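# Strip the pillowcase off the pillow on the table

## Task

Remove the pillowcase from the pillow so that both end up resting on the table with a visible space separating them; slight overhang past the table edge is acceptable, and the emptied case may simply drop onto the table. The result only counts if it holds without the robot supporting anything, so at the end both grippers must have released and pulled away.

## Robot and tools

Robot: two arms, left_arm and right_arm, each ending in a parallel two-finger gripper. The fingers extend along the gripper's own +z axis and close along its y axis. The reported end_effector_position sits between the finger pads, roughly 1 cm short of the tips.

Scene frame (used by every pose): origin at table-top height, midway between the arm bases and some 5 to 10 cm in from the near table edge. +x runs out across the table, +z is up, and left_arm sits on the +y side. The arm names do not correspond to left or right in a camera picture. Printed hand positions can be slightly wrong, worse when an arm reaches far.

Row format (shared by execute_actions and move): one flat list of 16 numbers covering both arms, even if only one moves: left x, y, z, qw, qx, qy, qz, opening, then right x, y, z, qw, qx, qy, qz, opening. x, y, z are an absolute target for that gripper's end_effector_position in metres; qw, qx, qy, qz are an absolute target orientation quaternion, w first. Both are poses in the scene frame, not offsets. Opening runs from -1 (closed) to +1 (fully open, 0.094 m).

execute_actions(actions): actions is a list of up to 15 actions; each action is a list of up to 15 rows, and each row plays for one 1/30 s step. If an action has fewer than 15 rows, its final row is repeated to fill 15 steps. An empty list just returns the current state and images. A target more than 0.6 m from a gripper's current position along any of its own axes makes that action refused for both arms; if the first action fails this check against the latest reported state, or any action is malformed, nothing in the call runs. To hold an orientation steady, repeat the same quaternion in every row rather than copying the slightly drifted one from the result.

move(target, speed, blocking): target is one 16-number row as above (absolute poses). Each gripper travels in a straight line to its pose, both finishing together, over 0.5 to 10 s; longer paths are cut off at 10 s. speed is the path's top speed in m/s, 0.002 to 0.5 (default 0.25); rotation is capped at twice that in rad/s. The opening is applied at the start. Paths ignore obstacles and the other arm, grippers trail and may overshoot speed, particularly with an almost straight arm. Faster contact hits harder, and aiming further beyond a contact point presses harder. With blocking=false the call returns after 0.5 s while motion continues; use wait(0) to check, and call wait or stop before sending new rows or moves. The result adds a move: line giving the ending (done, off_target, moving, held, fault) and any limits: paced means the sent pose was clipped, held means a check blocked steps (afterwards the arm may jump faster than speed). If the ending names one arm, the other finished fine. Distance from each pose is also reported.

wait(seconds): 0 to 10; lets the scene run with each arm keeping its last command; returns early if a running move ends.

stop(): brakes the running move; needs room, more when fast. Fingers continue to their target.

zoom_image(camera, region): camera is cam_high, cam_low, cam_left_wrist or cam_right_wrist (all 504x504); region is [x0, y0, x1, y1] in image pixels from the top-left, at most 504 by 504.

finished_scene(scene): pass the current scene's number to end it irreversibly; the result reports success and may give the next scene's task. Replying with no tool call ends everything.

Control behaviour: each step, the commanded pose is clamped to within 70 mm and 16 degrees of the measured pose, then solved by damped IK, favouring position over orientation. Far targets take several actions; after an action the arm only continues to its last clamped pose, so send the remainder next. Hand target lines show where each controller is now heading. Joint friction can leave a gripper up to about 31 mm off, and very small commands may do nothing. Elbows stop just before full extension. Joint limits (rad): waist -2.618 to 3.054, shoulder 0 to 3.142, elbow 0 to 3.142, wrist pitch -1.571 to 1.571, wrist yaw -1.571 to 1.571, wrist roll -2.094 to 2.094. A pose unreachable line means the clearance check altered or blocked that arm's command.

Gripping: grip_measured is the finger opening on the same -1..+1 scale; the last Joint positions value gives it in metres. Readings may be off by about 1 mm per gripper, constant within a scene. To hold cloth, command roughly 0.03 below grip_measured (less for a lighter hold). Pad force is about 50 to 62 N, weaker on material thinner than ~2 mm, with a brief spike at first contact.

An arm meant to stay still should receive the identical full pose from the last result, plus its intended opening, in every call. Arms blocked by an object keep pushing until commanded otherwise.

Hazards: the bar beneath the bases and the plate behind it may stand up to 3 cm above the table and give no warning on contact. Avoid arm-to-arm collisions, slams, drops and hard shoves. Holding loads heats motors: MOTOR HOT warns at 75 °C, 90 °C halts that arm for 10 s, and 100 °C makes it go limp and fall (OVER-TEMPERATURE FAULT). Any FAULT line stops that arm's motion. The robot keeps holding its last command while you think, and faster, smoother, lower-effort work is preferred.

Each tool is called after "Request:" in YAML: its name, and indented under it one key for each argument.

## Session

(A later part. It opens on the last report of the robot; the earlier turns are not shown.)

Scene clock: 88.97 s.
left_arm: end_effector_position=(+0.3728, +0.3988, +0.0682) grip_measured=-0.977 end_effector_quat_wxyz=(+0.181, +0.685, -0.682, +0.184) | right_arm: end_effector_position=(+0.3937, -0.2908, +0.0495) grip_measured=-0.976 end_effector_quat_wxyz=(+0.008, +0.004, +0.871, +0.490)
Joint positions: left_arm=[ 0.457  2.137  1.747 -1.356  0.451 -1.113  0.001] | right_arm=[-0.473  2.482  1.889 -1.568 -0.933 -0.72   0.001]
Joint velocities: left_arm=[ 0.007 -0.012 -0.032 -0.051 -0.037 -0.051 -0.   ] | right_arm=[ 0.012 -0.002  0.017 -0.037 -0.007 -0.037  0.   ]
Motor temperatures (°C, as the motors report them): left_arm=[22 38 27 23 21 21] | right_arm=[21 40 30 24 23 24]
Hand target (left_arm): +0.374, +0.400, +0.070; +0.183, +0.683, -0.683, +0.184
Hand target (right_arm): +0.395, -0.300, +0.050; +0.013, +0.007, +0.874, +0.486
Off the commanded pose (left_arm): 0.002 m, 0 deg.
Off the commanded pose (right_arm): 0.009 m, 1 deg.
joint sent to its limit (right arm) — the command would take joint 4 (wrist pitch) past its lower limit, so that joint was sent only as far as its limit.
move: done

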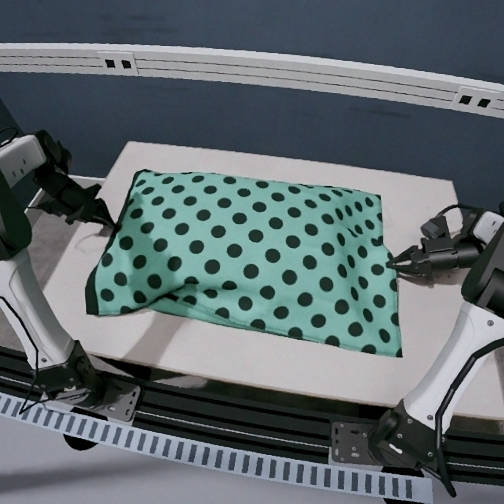

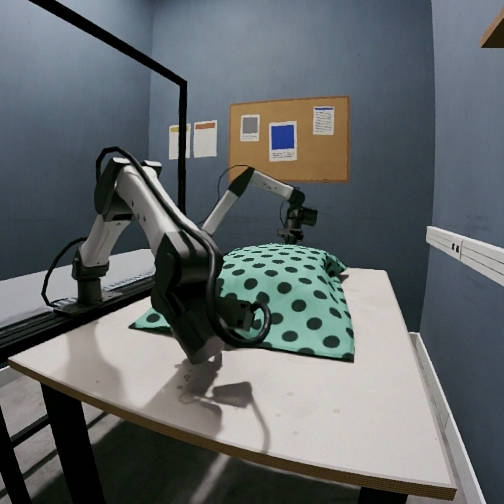

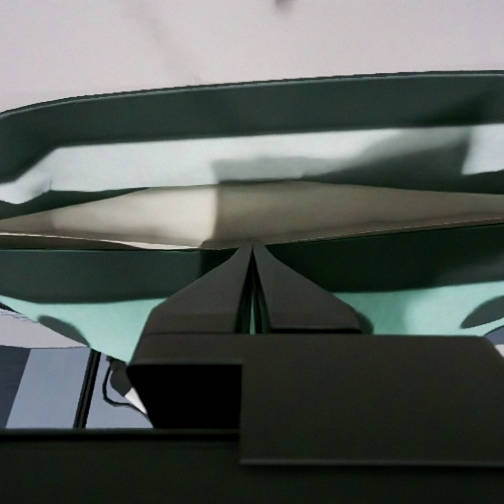

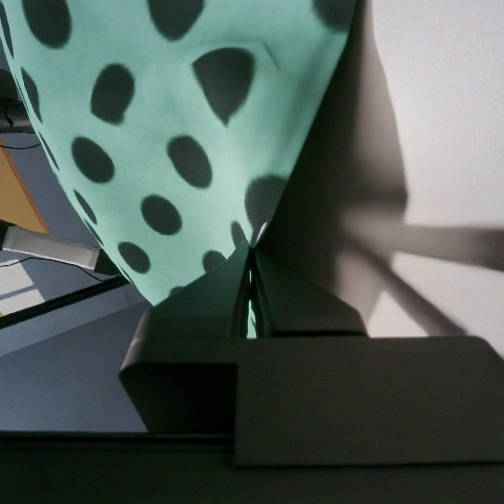

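Request:
move:
  target: [0.35,0.44,0.07,0.131,-0.077,0.853,-0.498,-0.25, 0.395,-0.30,0.05,0,0,0.870,0.495,-1]
  speed: 0.2

Request:
move:
  target: [0.355,0.395,0.012,0.131,-0.077,0.853,-0.498,-0.25, 0.395,-0.30,0.05,0,0,0.870,0.495,-1]
  speed: 0.05

Scene clock: 94.60 s.
left_arm: end_effector_position=(+0.3485, +0.4375, +0.0683) grip_measured=-0.252 end_effector_quat_wxyz=(+0.124, -0.077, +0.855, -0.498) | right_arm: end_effector_position=(+0.3937, -0.2908, +0.0495) grip_measured=-0.976 end_effector_quat_wxyz=(+0.008, +0.004, +0.871, +0.490)
Joint positions: left_arm=[ 0.766  2.292  1.692 -1.527  0.945  0.858  0.035] | right_arm=[-0.473  2.482  1.889 -1.568 -0.933 -0.72   0.001]
Joint velocities: left_arm=[-0.007  0.007 -0.017  0.022  0.007  0.007  0.   ] | right_arm=[-0.007  0.022  0.027 -0.051  0.037 -0.007 -0.003]
Motor temperatures (°C, as the motors report them): left_arm=[22 39 27 23 21 21] | right_arm=[21 41 30 24 23 24]
Hand target (left_arm): +0.350, +0.440, +0.071; +0.130, -0.077, +0.852, -0.502
Hand target (right_arm): +0.395, -0.300, +0.050; +0.013, +0.007, +0.874, +0.486
Off the commanded pose (left_arm): 0.003 m, 1 deg.
Off the commanded pose (right_arm): 0.009 m, 1 deg.
joint sent to its limit (right arm) — the command would take joint 4 (wrist pitch) past its lower limit, so that joint was sent only as far as its limit.
move: done

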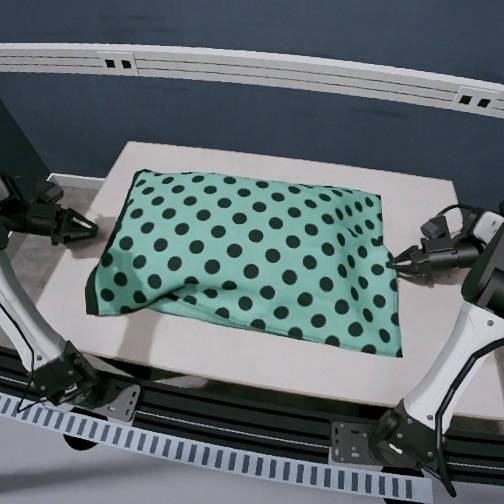

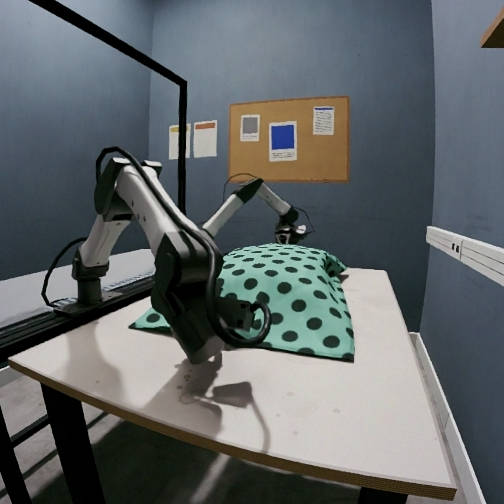

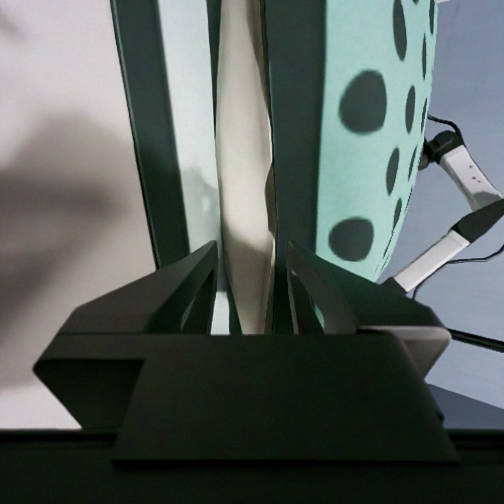

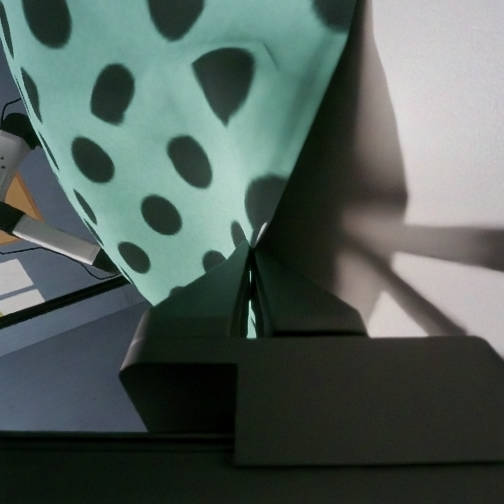

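Scene clock: 96.37 s.
left_arm: end_effector_position=(+0.3559, +0.3992, +0.0190) grip_measured=-0.252 end_effector_quat_wxyz=(+0.135, -0.086, +0.847, -0.507) | right_arm: end_effector_position=(+0.3937, -0.2908, +0.0495) grip_measured=-0.976 end_effector_quat_wxyz=(+0.008, +0.004, +0.871, +0.490)
Joint positions: left_arm=[ 0.687  2.292  1.464 -1.189  1.019  0.72   0.035] | right_arm=[-0.473  2.482  1.889 -1.568 -0.933 -0.72   0.001]
Joint velocities: left_arm=[-0.022  0.002 -0.017  0.051  0.037  0.007 -0.001] | right_arm=[ 0.012 -0.027 -0.027 -0.007 -0.037 -0.081 -0.   ]
Motor temperatures (°C, as the motors report them): left_arm=[22 39 27 23 22 21] | right_arm=[21 41 30 24 23 24]
Hand target (left_arm): +0.353, +0.394, +0.013; +0.130, -0.076, +0.854, -0.499
Hand target (right_arm): +0.395, -0.300, +0.050; +0.013, +0.007, +0.874, +0.486
Off the commanded pose (left_arm): 0.008 m, 2 deg.
Off the commanded pose (right_arm): 0.009 m, 1 deg.
joint sent to its limit (right arm) — the command would take joint 4 (wrist pitch) past its lower limit, so that joint was sent only as far as its limit.
move: done

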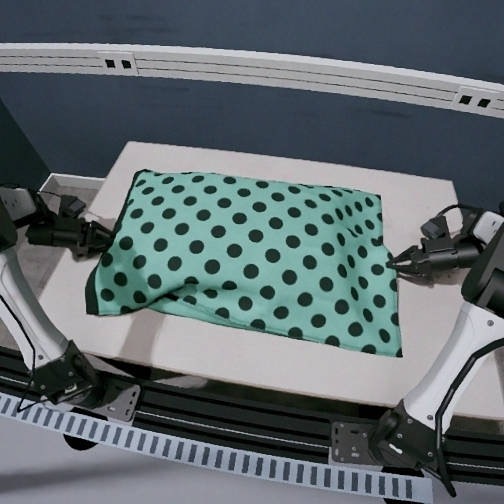

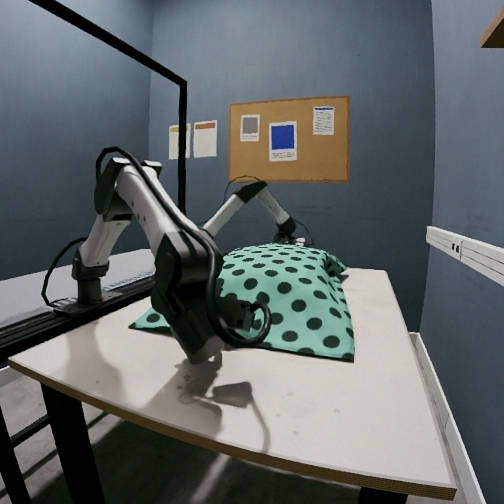

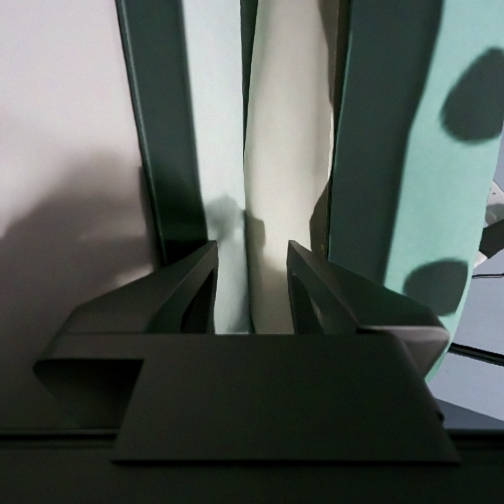

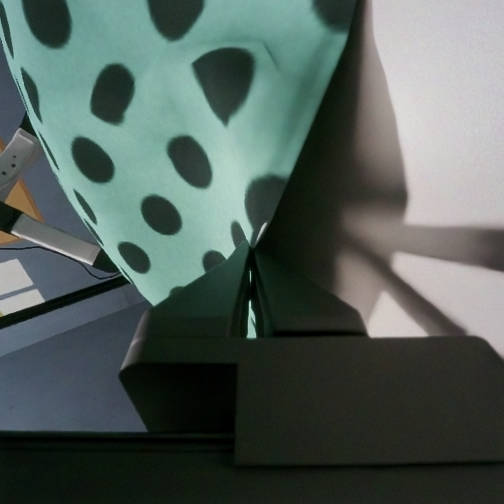

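Request:
move:
  target: [0.358,0.35,0.012,0.131,-0.077,0.853,-0.498,-0.25, 0.395,-0.30,0.05,0,0,0.870,0.495,-1]
  speed: 0.03

Scene clock: 98.47 s.
left_arm: end_effector_position=(+0.3627, +0.3572, +0.0191) grip_measured=-0.252 end_effector_quat_wxyz=(+0.142, -0.082, +0.846, -0.506) | right_arm: end_effector_position=(+0.3937, -0.2908, +0.0495) grip_measured=-0.976 end_effector_quat_wxyz=(+0.008, +0.004, +0.871, +0.490)
Joint positions: left_arm=[ 0.582  2.188  1.292 -0.939  1.061  0.528  0.035] | right_arm=[-0.473  2.482  1.889 -1.568 -0.933 -0.72   0.001]
Joint velocities: left_arm=[ 0.002 -0.012 -0.017 -0.007  0.007 -0.037  0.001] | right_arm=[ 0.017 -0.017 -0.012 -0.022 -0.051  0.007  0.001]
Motor temperatures (°C, as the motors report them): left_arm=[22 39 27 23 22 21] | right_arm=[21 42 30 24 23 24]
Hand target (left_arm): +0.357, +0.350, +0.012; +0.130, -0.077, +0.854, -0.498
Hand target (right_arm): +0.395, -0.300, +0.050; +0.013, +0.007, +0.874, +0.486
Off the commanded pose (left_arm): 0.011 m, 2 deg.
Off the commanded pose (right_arm): 0.009 m, 1 deg.
joint sent to its limit (right arm) — the command would take joint 4 (wrist pitch) past its lower limit, so that joint was sent only as far as its limit.
move: off_target (left_arm)

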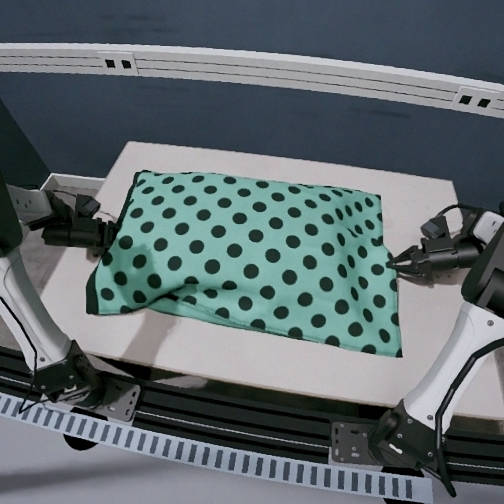

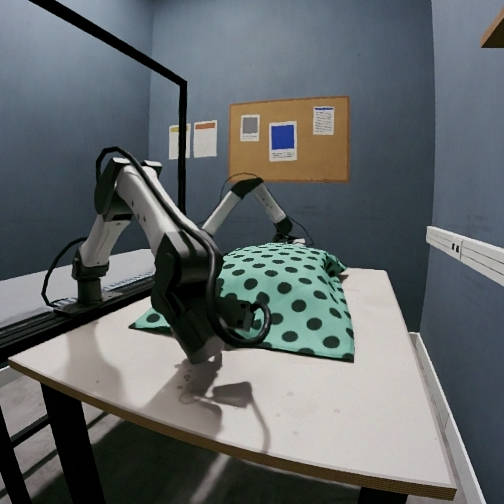

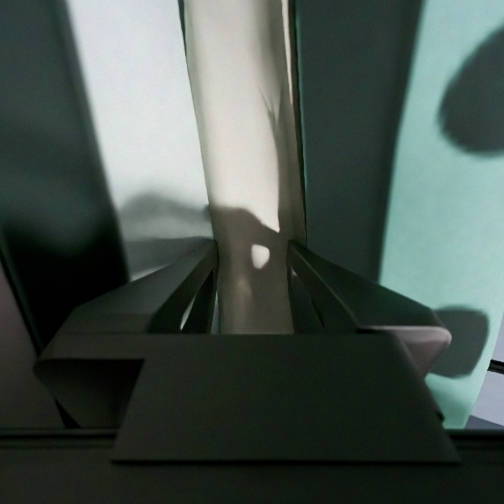

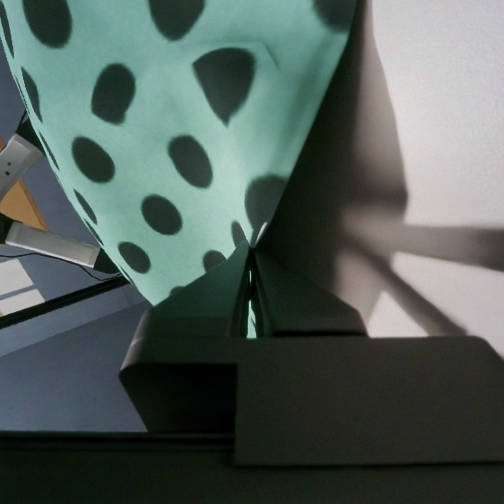

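Request:
move:
  target: [0.36,0.315,0.012,0.131,-0.077,0.853,-0.498,-0.25, 0.395,-0.30,0.05,0,0,0.870,0.495,-1]
  speed: 0.03

Scene clock: 100.33 s.
left_arm: end_effector_position=(+0.3679, +0.3260, +0.0192) grip_measured=-0.252 end_effector_quat_wxyz=(+0.149, -0.079, +0.848, -0.503) | right_arm: end_effector_position=(+0.3937, -0.2908, +0.0495) grip_measured=-0.976 end_effector_quat_wxyz=(+0.008, +0.004, +0.871, +0.490)
Joint positions: left_arm=[ 0.495  2.111  1.166 -0.714  1.075  0.344  0.035] | right_arm=[-0.473  2.482  1.889 -1.568 -0.933 -0.72   0.001]
Joint velocities: left_arm=[-0.017 -0.017 -0.022 -0.022 -0.007 -0.051  0.   ] | right_arm=[-0.017  0.022  0.012 -0.051  0.037  0.007  0.   ]
Motor temperatures (°C, as the motors report them): left_arm=[22 39 27 23 22 21] | right_arm=[21 42 30 24 23 24]
Hand target (left_arm): +0.359, +0.316, +0.012; +0.130, -0.077, +0.854, -0.498
Hand target (right_arm): +0.395, -0.300, +0.050; +0.013, +0.007, +0.874, +0.486
Off the commanded pose (left_arm): 0.015 m, 2 deg.
Off the commanded pose (right_arm): 0.009 m, 1 deg.
joint sent to its limit (right arm) — the command would take joint 4 (wrist pitch) past its lower limit, so that joint was sent only as far as its limit.
move: off_target (left_arm)

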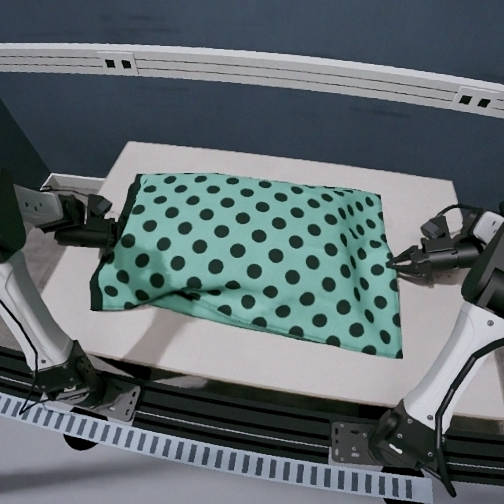

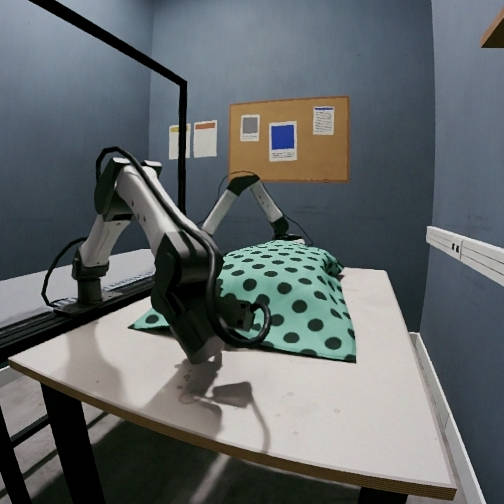

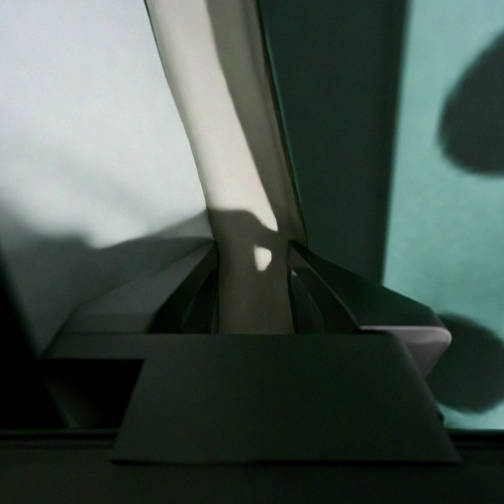

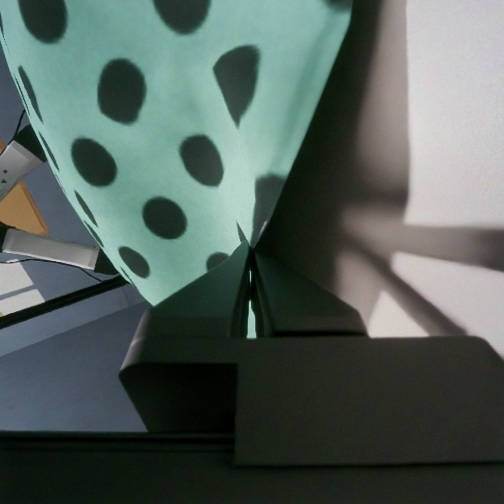

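Request:
move:
  target: [0.366,0.32,0.016,0.131,-0.077,0.853,-0.498,-1, 0.395,-0.30,0.05,0,0,0.870,0.495,-1]
  speed: 0.03

Request:
move:
  target: [0.366,0.37,0.035,0.131,-0.077,0.853,-0.498,-1, 0.395,-0.30,0.05,0,0,0.870,0.495,-1]
  speed: 0.04

Scene clock: 101.40 s.
left_arm: end_effector_position=(+0.3673, +0.3276, +0.0167) grip_measured=-0.977 end_effector_quat_wxyz=(+0.146, -0.081, +0.852, -0.496) | right_arm: end_effector_position=(+0.3937, -0.2908, +0.0495) grip_measured=-0.976 end_effector_quat_wxyz=(+0.008, +0.004, +0.871, +0.490)
Joint positions: left_arm=[ 0.497  2.111  1.166 -0.712  1.059  0.341  0.001] | right_arm=[-0.473  2.482  1.889 -1.568 -0.933 -0.72   0.001]
Joint velocities: left_arm=[-0.002 -0.007  0.007  0.022 -0.066 -0.007  0.001] | right_arm=[-0.012 -0.017  0.007  0.022  0.007 -0.022 -0.   ]
Motor temperatures (°C, as the motors report them): left_arm=[22 39 27 23 22 21] | right_arm=[21 42 30 24 23 24]
Hand target (left_arm): +0.366, +0.320, +0.016; +0.131, -0.077, +0.854, -0.498
Hand target (right_arm): +0.395, -0.300, +0.050; +0.013, +0.007, +0.874, +0.486
Off the commanded pose (left_arm): 0.008 m, 2 deg.
Off the commanded pose (right_arm): 0.009 m, 1 deg.
joint sent to its limit (right arm) — the command would take joint 4 (wrist pitch) past its lower limit, so that joint was sent only as far as its limit.
move: done

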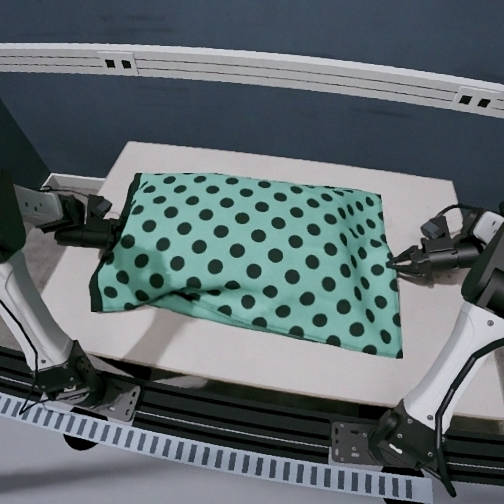

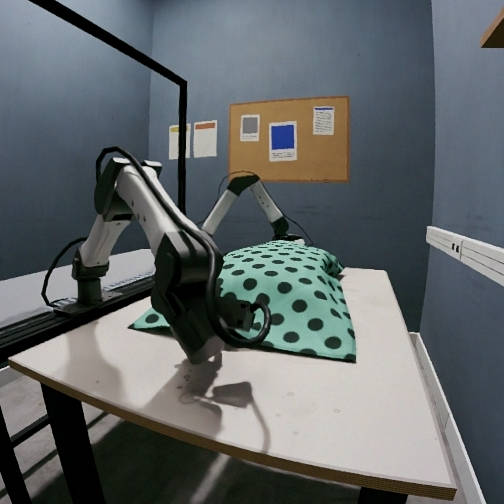

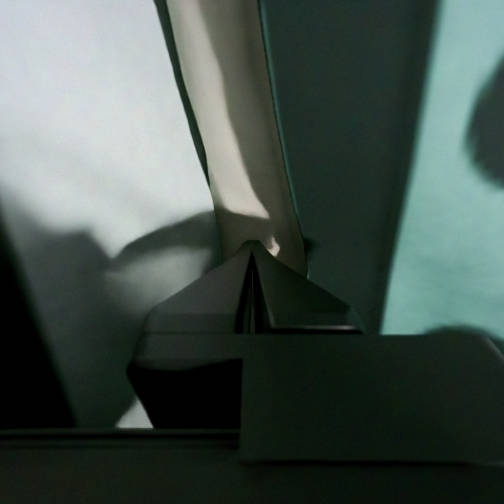

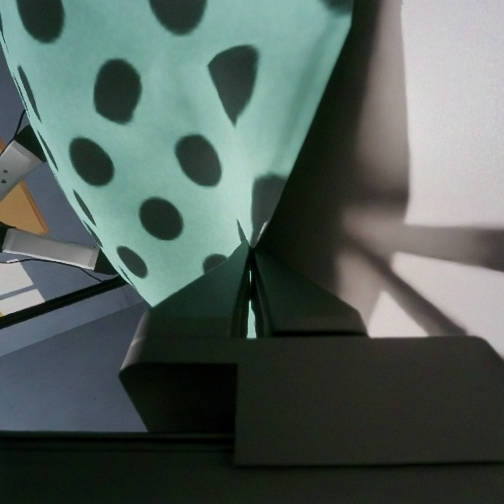

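Scene clock: 103.07 s.
left_arm: end_effector_position=(+0.3654, +0.3672, +0.0345) grip_measured=-0.977 end_effector_quat_wxyz=(+0.132, -0.080, +0.852, -0.500) | right_arm: end_effector_position=(+0.3937, -0.2908, +0.0495) grip_measured=-0.976 end_effector_quat_wxyz=(+0.008, +0.004, +0.871, +0.490)
Joint positions: left_arm=[ 0.595  2.185  1.375 -1.062  1.032  0.562  0.001] | right_arm=[-0.473  2.482  1.889 -1.568 -0.933 -0.72   0.001]
Joint velocities: left_arm=[-0.012  0.007  0.007 -0.066 -0.037 -0.022 -0.001] | right_arm=[-0.002 -0.002 -0.022 -0.037  0.022  0.051 -0.001]
Motor temperatures (°C, as the motors report them): left_arm=[22 39 27 23 22 21] | right_arm=[21 43 30 24 23 24]
Hand target (left_arm): +0.367, +0.370, +0.035; +0.132, -0.077, +0.853, -0.498
Hand target (right_arm): +0.395, -0.300, +0.050; +0.013, +0.007, +0.874, +0.486
Off the commanded pose (left_arm): 0.003 m, 0 deg.
Off the commanded pose (right_arm): 0.009 m, 1 deg.
joint sent to its limit (right arm) — the command would take joint 4 (wrist pitch) past its lower limit, so that joint was sent only as far as its limit.
move: done

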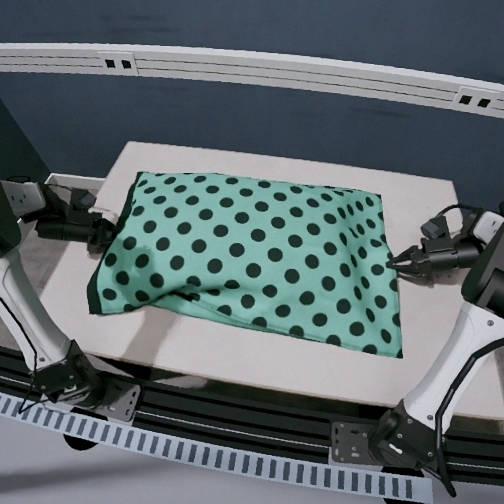

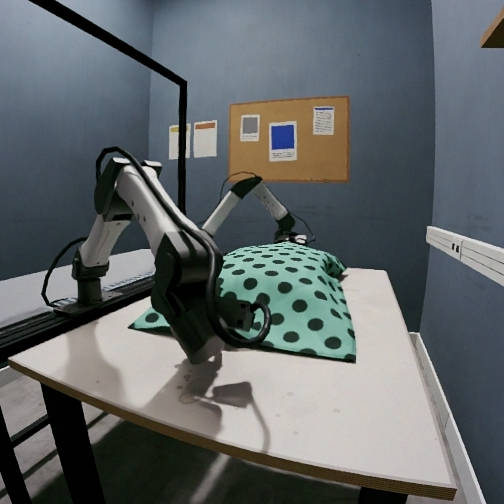

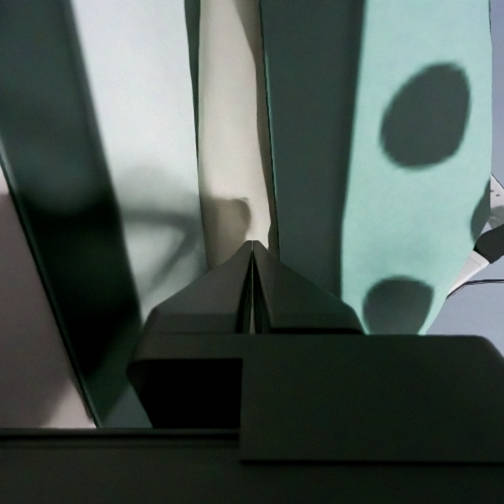

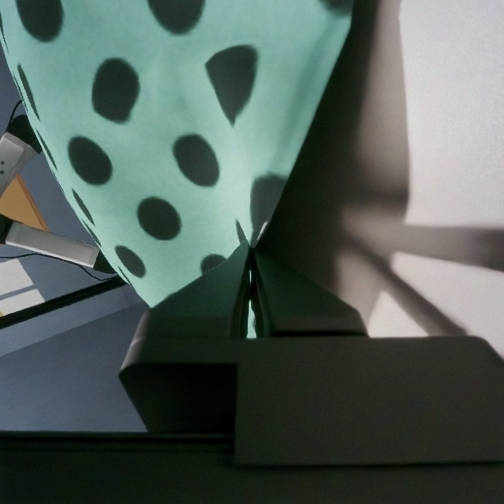

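Request:
move:
  target: [0.33,0.45,0.22,0.131,-0.077,0.853,-0.498,0, 0.39,-0.24,0.30,0,0,0.870,0.495,-1]
  speed: 0.1

Scene clock: 109.83 s.
left_arm: end_effector_position=(+0.3353, +0.4518, +0.2070) grip_measured=-0.003 end_effector_quat_wxyz=(+0.225, -0.148, +0.862, -0.429) | right_arm: end_effector_position=(+0.3863, -0.2439, +0.2789) grip_measured=-0.976 end_effector_quat_wxyz=(+0.128, +0.091, +0.875, +0.459)
Joint positions: left_arm=[ 0.835  1.867  1.68  -1.546  0.99   0.566  0.047] | right_arm=[-0.403  1.892  1.939 -1.575 -1.023 -0.12   0.001]
Joint velocities: left_arm=[ 0.007 -0.012 -0.012  0.007 -0.007 -0.022  0.001] | right_arm=[ 0.012  0.007 -0.022 -0.066  0.007 -0.007  0.   ]
Motor temperatures (°C, as the motors report them): left_arm=[22 39 28 23 22 21] | right_arm=[21 44 31 24 23 24]
Hand target (left_arm): +0.335, +0.453, +0.219; +0.237, -0.148, +0.861, -0.426
Hand target (right_arm): +0.386, -0.238, +0.299; +0.149, +0.081, +0.864, +0.475
Off the commanded pose (left_arm): 0.014 m, 16 deg.
Off the commanded pose (right_arm): 0.022 m, 18 deg; orientation clipped at the last step of the last action.
joint sent to its limit (left arm) — the command would take joint 4 (wrist pitch) past its lower limit, so that joint was sent only as far as its limit.
joint sent to its limit (right arm) — the command would take joint 4 (wrist pitch) past its lower limit, so that joint was sent only as far as its limit.
move: off_target (left_arm, right_arm); limits=paced

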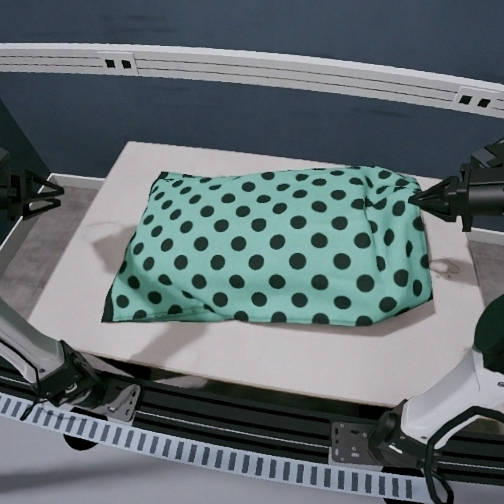

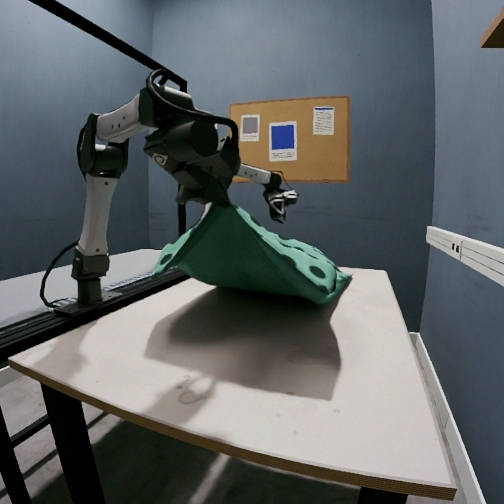

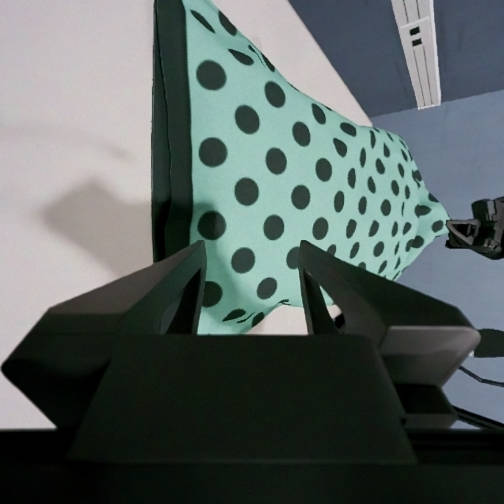

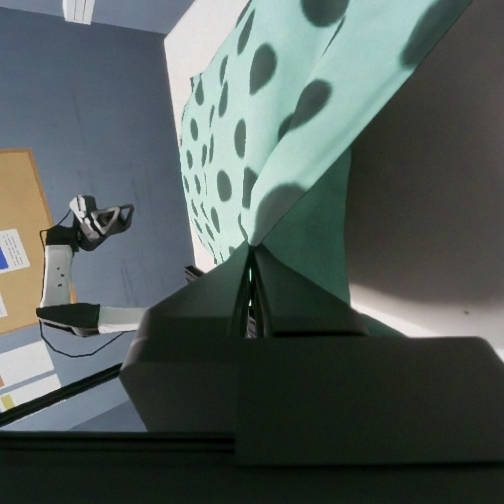

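Request:
move:
  target: [0.30,0.48,0.25,0.131,-0.077,0.853,-0.498,0, 0.35,-0.18,0.48,0,0,0.870,0.495,-1]
  speed: 0.1

Scene clock: 113.00 s.
left_arm: end_effector_position=(+0.3064, +0.4843, +0.2453) grip_measured=-0.003 end_effector_quat_wxyz=(+0.294, -0.181, +0.860, -0.375) | right_arm: end_effector_position=(+0.3513, -0.1844, +0.4703) grip_measured=-0.976 end_effector_quat_wxyz=(+0.205, +0.115, +0.799, +0.553)
Joint positions: left_arm=[ 0.971  1.735  1.68  -1.548  0.99   0.558  0.047] | right_arm=[-0.325  1.776  2.441 -1.575 -1.215  0.483  0.001]
Joint velocities: left_arm=[ 0.002 -0.012  0.007 -0.022 -0.051 -0.022  0.001] | right_arm=[ 0.002 -0.007  0.002 -0.022 -0.081  0.022 -0.   ]
Motor temperatures (°C, as the motors report them): left_arm=[22 39 28 23 22 21] | right_arm=[21 43 31 24 23 24]
Hand target (left_arm): +0.301, +0.481, +0.250; +0.294, -0.187, +0.859, -0.374
Hand target (right_arm): +0.347, -0.179, +0.479; +0.199, +0.105, +0.790, +0.571
Off the commanded pose (left_arm): 0.009 m, 26 deg; orientation clipped at the last step of the last action.
Off the commanded pose (right_arm): 0.011 m, 29 deg; orientation clipped at the last step of the last action.
joint sent to its limit (left arm) — the command would take joint 4 (wrist pitch) past its lower limit, so that joint was sent only as far as its limit.
joint sent to its limit (right arm) — the command would take joint 4 (wrist pitch) past its lower limit, so that joint was sent only as far as its limit.
move: off_target (left_arm, right_arm); limits=paced

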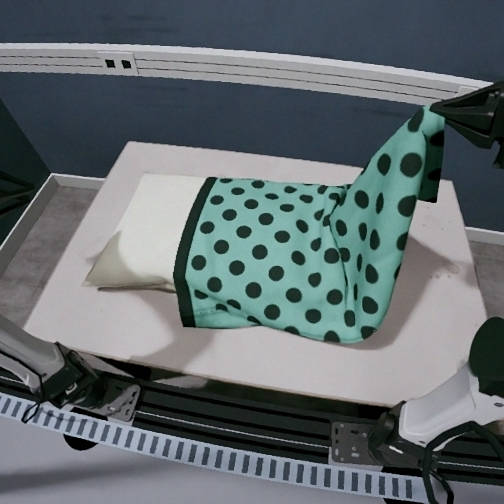

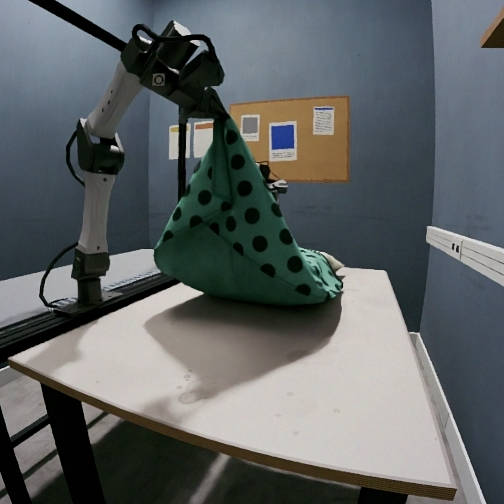

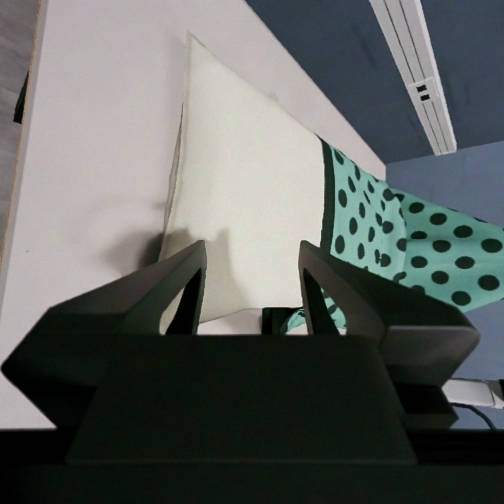

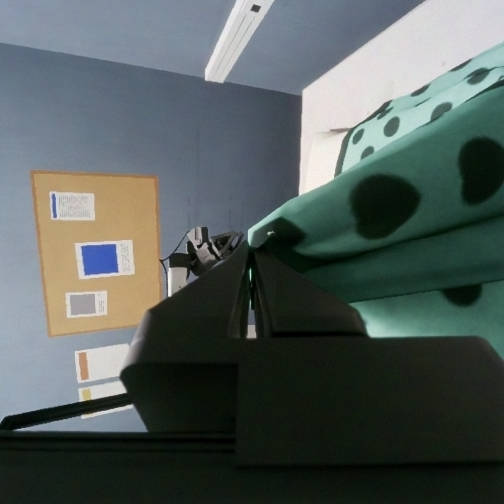

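Request:
execute_actions:
  actions: []

Scene clock: 113.70 s.
left_arm: end_effector_position=(+0.3064, +0.4843, +0.2453) grip_measured=-0.003 end_effector_quat_wxyz=(+0.294, -0.181, +0.860, -0.375) | right_arm: end_effector_position=(+0.3510, -0.1841, +0.4708) grip_measured=-0.976 end_effector_quat_wxyz=(+0.204, +0.115, +0.798, +0.555)
Joint positions: left_arm=[ 0.971  1.735  1.68  -1.548  0.99   0.558  0.047] | right_arm=[-0.325  1.776  2.441 -1.575 -1.219  0.485  0.001]
Joint velocities: left_arm=[-0.012 -0.002  0.012 -0.007 -0.022 -0.022  0.001] | right_arm=[ 0.002  0.002  0.007 -0.037  0.051 -0.051 -0.   ]
Motor temperatures (°C, as the motors report them): left_arm=[22 39 28 23 22 21] | right_arm=[21 43 31 24 23 24]
Hand target (left_arm): +0.301, +0.481, +0.250; +0.294, -0.187, +0.859, -0.374
Hand target (right_arm): +0.347, -0.179, +0.479; +0.199, +0.105, +0.790, +0.571
Off the commanded pose (left_arm): 0.009 m, 26 deg; orientation clipped at the last step of the last action.
Off the commanded pose (right_arm): 0.010 m, 29 deg; orientation clipped at the last step of the last action.

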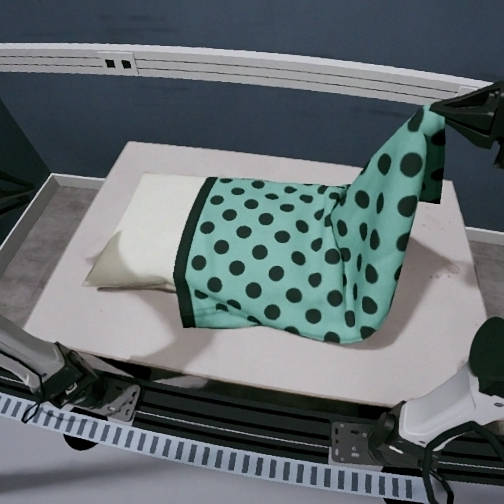

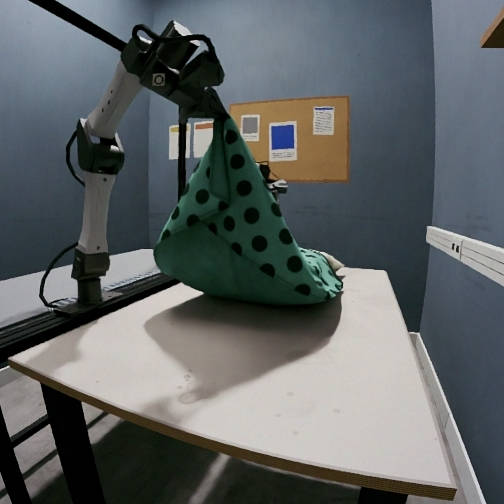

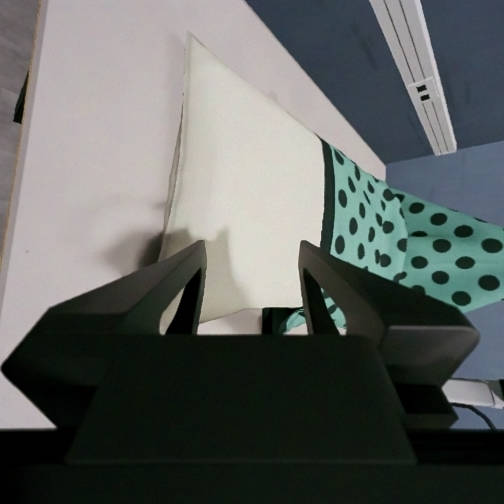

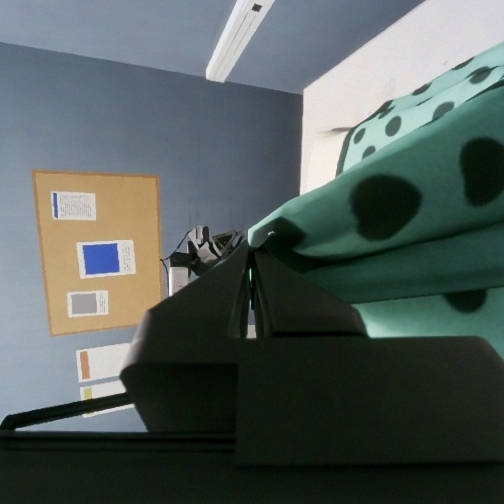

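Request:
move:
  target: [0.33,0.36,0.22,0.131,-0.077,0.853,-0.498,-1,0.35,-0.18,0.48,0,0,0.870,0.495,-1]
  speed: 0.25

Request:
move:
  target: [0.34,0.33,0.05,0.1,-0.05,0.95,-0.29,-1,0.35,-0.18,0.48,0,0,0.870,0.495,-1]
  speed: 0.15

Scene clock: 115.37 s.
left_arm: end_effector_position=(+0.3316, +0.3632, +0.2235) grip_measured=-0.977 end_effector_quat_wxyz=(+0.170, -0.089, +0.865, -0.464) | right_arm: end_effector_position=(+0.3544, -0.1846, +0.4683) grip_measured=-0.976 end_effector_quat_wxyz=(+0.194, +0.122, +0.796, +0.560)
Joint positions: left_arm=[ 0.622  1.746  1.573 -1.55   1.004  0.482  0.001] | right_arm=[-0.325  1.788  2.441 -1.575 -1.228  0.498  0.001]
Joint velocities: left_arm=[ 0.002 -0.012 -0.002 -0.022  0.007 -0.007 -0.   ] | right_arm=[-0.007 -0.002 -0.017  0.066 -0.066 -0.022  0.001]
Motor temperatures (°C, as the motors report them): left_arm=[22 39 28 23 22 21] | right_arm=[21 43 31 24 23 24]
Hand target (left_arm): +0.329, +0.358, +0.220; +0.157, -0.099, +0.859, -0.477
Hand target (right_arm): +0.349, -0.180, +0.479; +0.194, +0.108, +0.787, +0.576
Off the commanded pose (left_arm): 0.005 m, 6 deg.
Off the commanded pose (right_arm): 0.013 m, 29 deg; orientation clipped at the last step of the last action.
joint sent to its limit (left arm) — the command would take joint 4 (wrist pitch) past its lower limit, so that joint was sent only as far as its limit.
joint sent to its limit (right arm) — the command would take joint 4 (wrist pitch) past its lower limit, so that joint was sent only as far as its limit.
move: off_target (left_arm, right_arm); limits=paced

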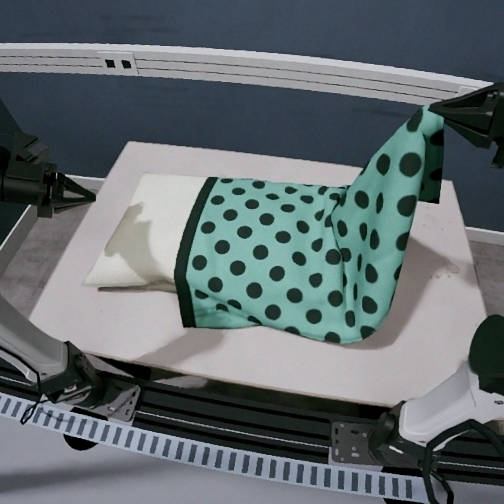

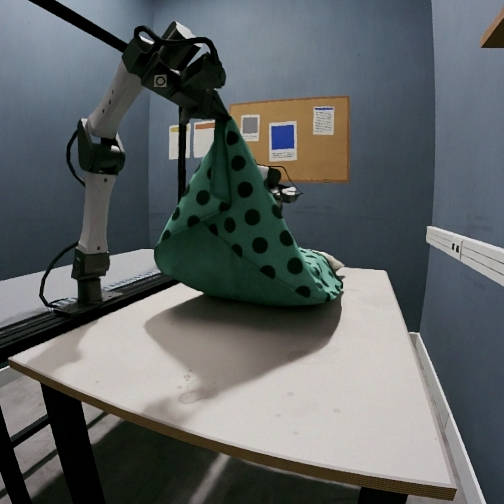

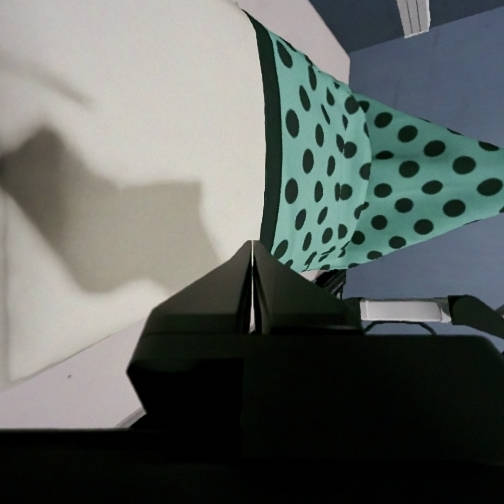

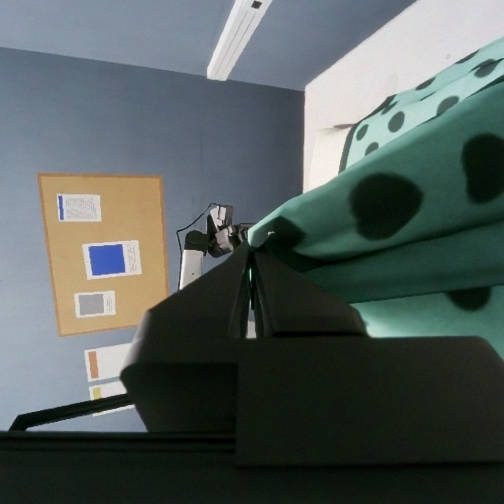

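Scene clock: 117.57 s.
left_arm: end_effector_position=(+0.3405, +0.3284, +0.0655) grip_measured=-0.977 end_effector_quat_wxyz=(+0.116, -0.050, +0.945, -0.302) | right_arm: end_effector_position=(+0.3540, -0.1841, +0.4690) grip_measured=-0.976 end_effector_quat_wxyz=(+0.193, +0.121, +0.795, +0.562)
Joint positions: left_arm=[ 0.377  1.746  1.122 -0.839  0.627  0.209  0.001] | right_arm=[-0.325  1.788  2.441 -1.575 -1.233  0.5    0.001]
Joint velocities: left_arm=[-0.007  0.012 -0.007  0.066 -0.051 -0.037 -0.001] | right_arm=[ 0.002  0.007  0.027 -0.007  0.007  0.081 -0.   ]
Motor temperatures (°C, as the motors report them): left_arm=[22 39 28 23 22 21] | right_arm=[21 42 31 25 23 24]
Hand target (left_arm): +0.335, +0.328, +0.050; +0.100, -0.050, +0.951, -0.287
Hand target (right_arm): +0.349, -0.180, +0.479; +0.193, +0.109, +0.786, +0.577
Off the commanded pose (left_arm): 0.016 m, 2 deg.
Off the commanded pose (right_arm): 0.012 m, 29 deg; orientation clipped at the last step of the last action.
joint sent to its limit (right arm) — the command would take joint 4 (wrist pitch) past its lower limit, so that joint was sent only as far as its limit.
move: off_target (left_arm, right_arm); limits=paced

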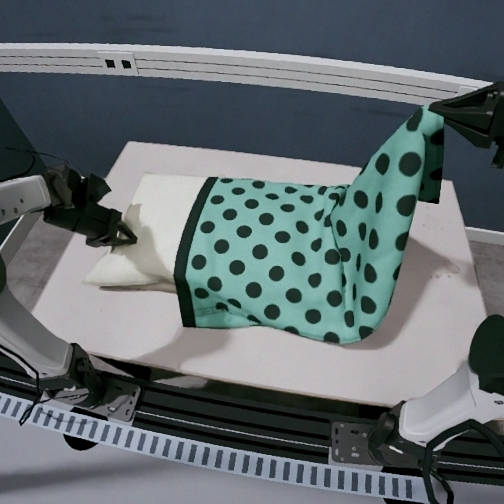

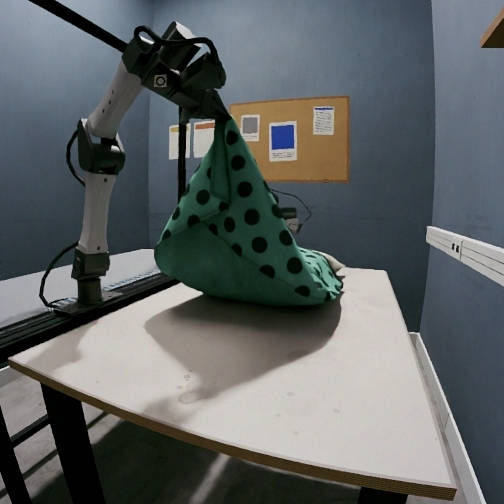

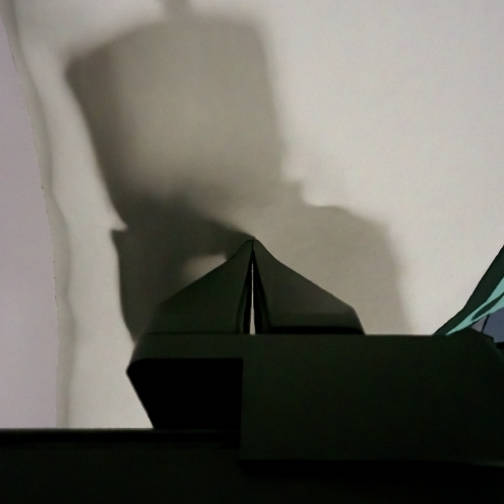

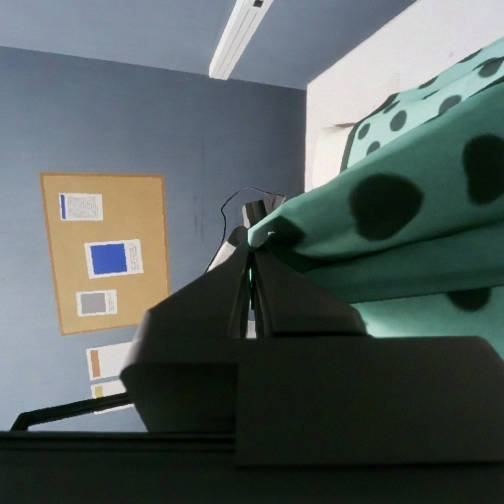

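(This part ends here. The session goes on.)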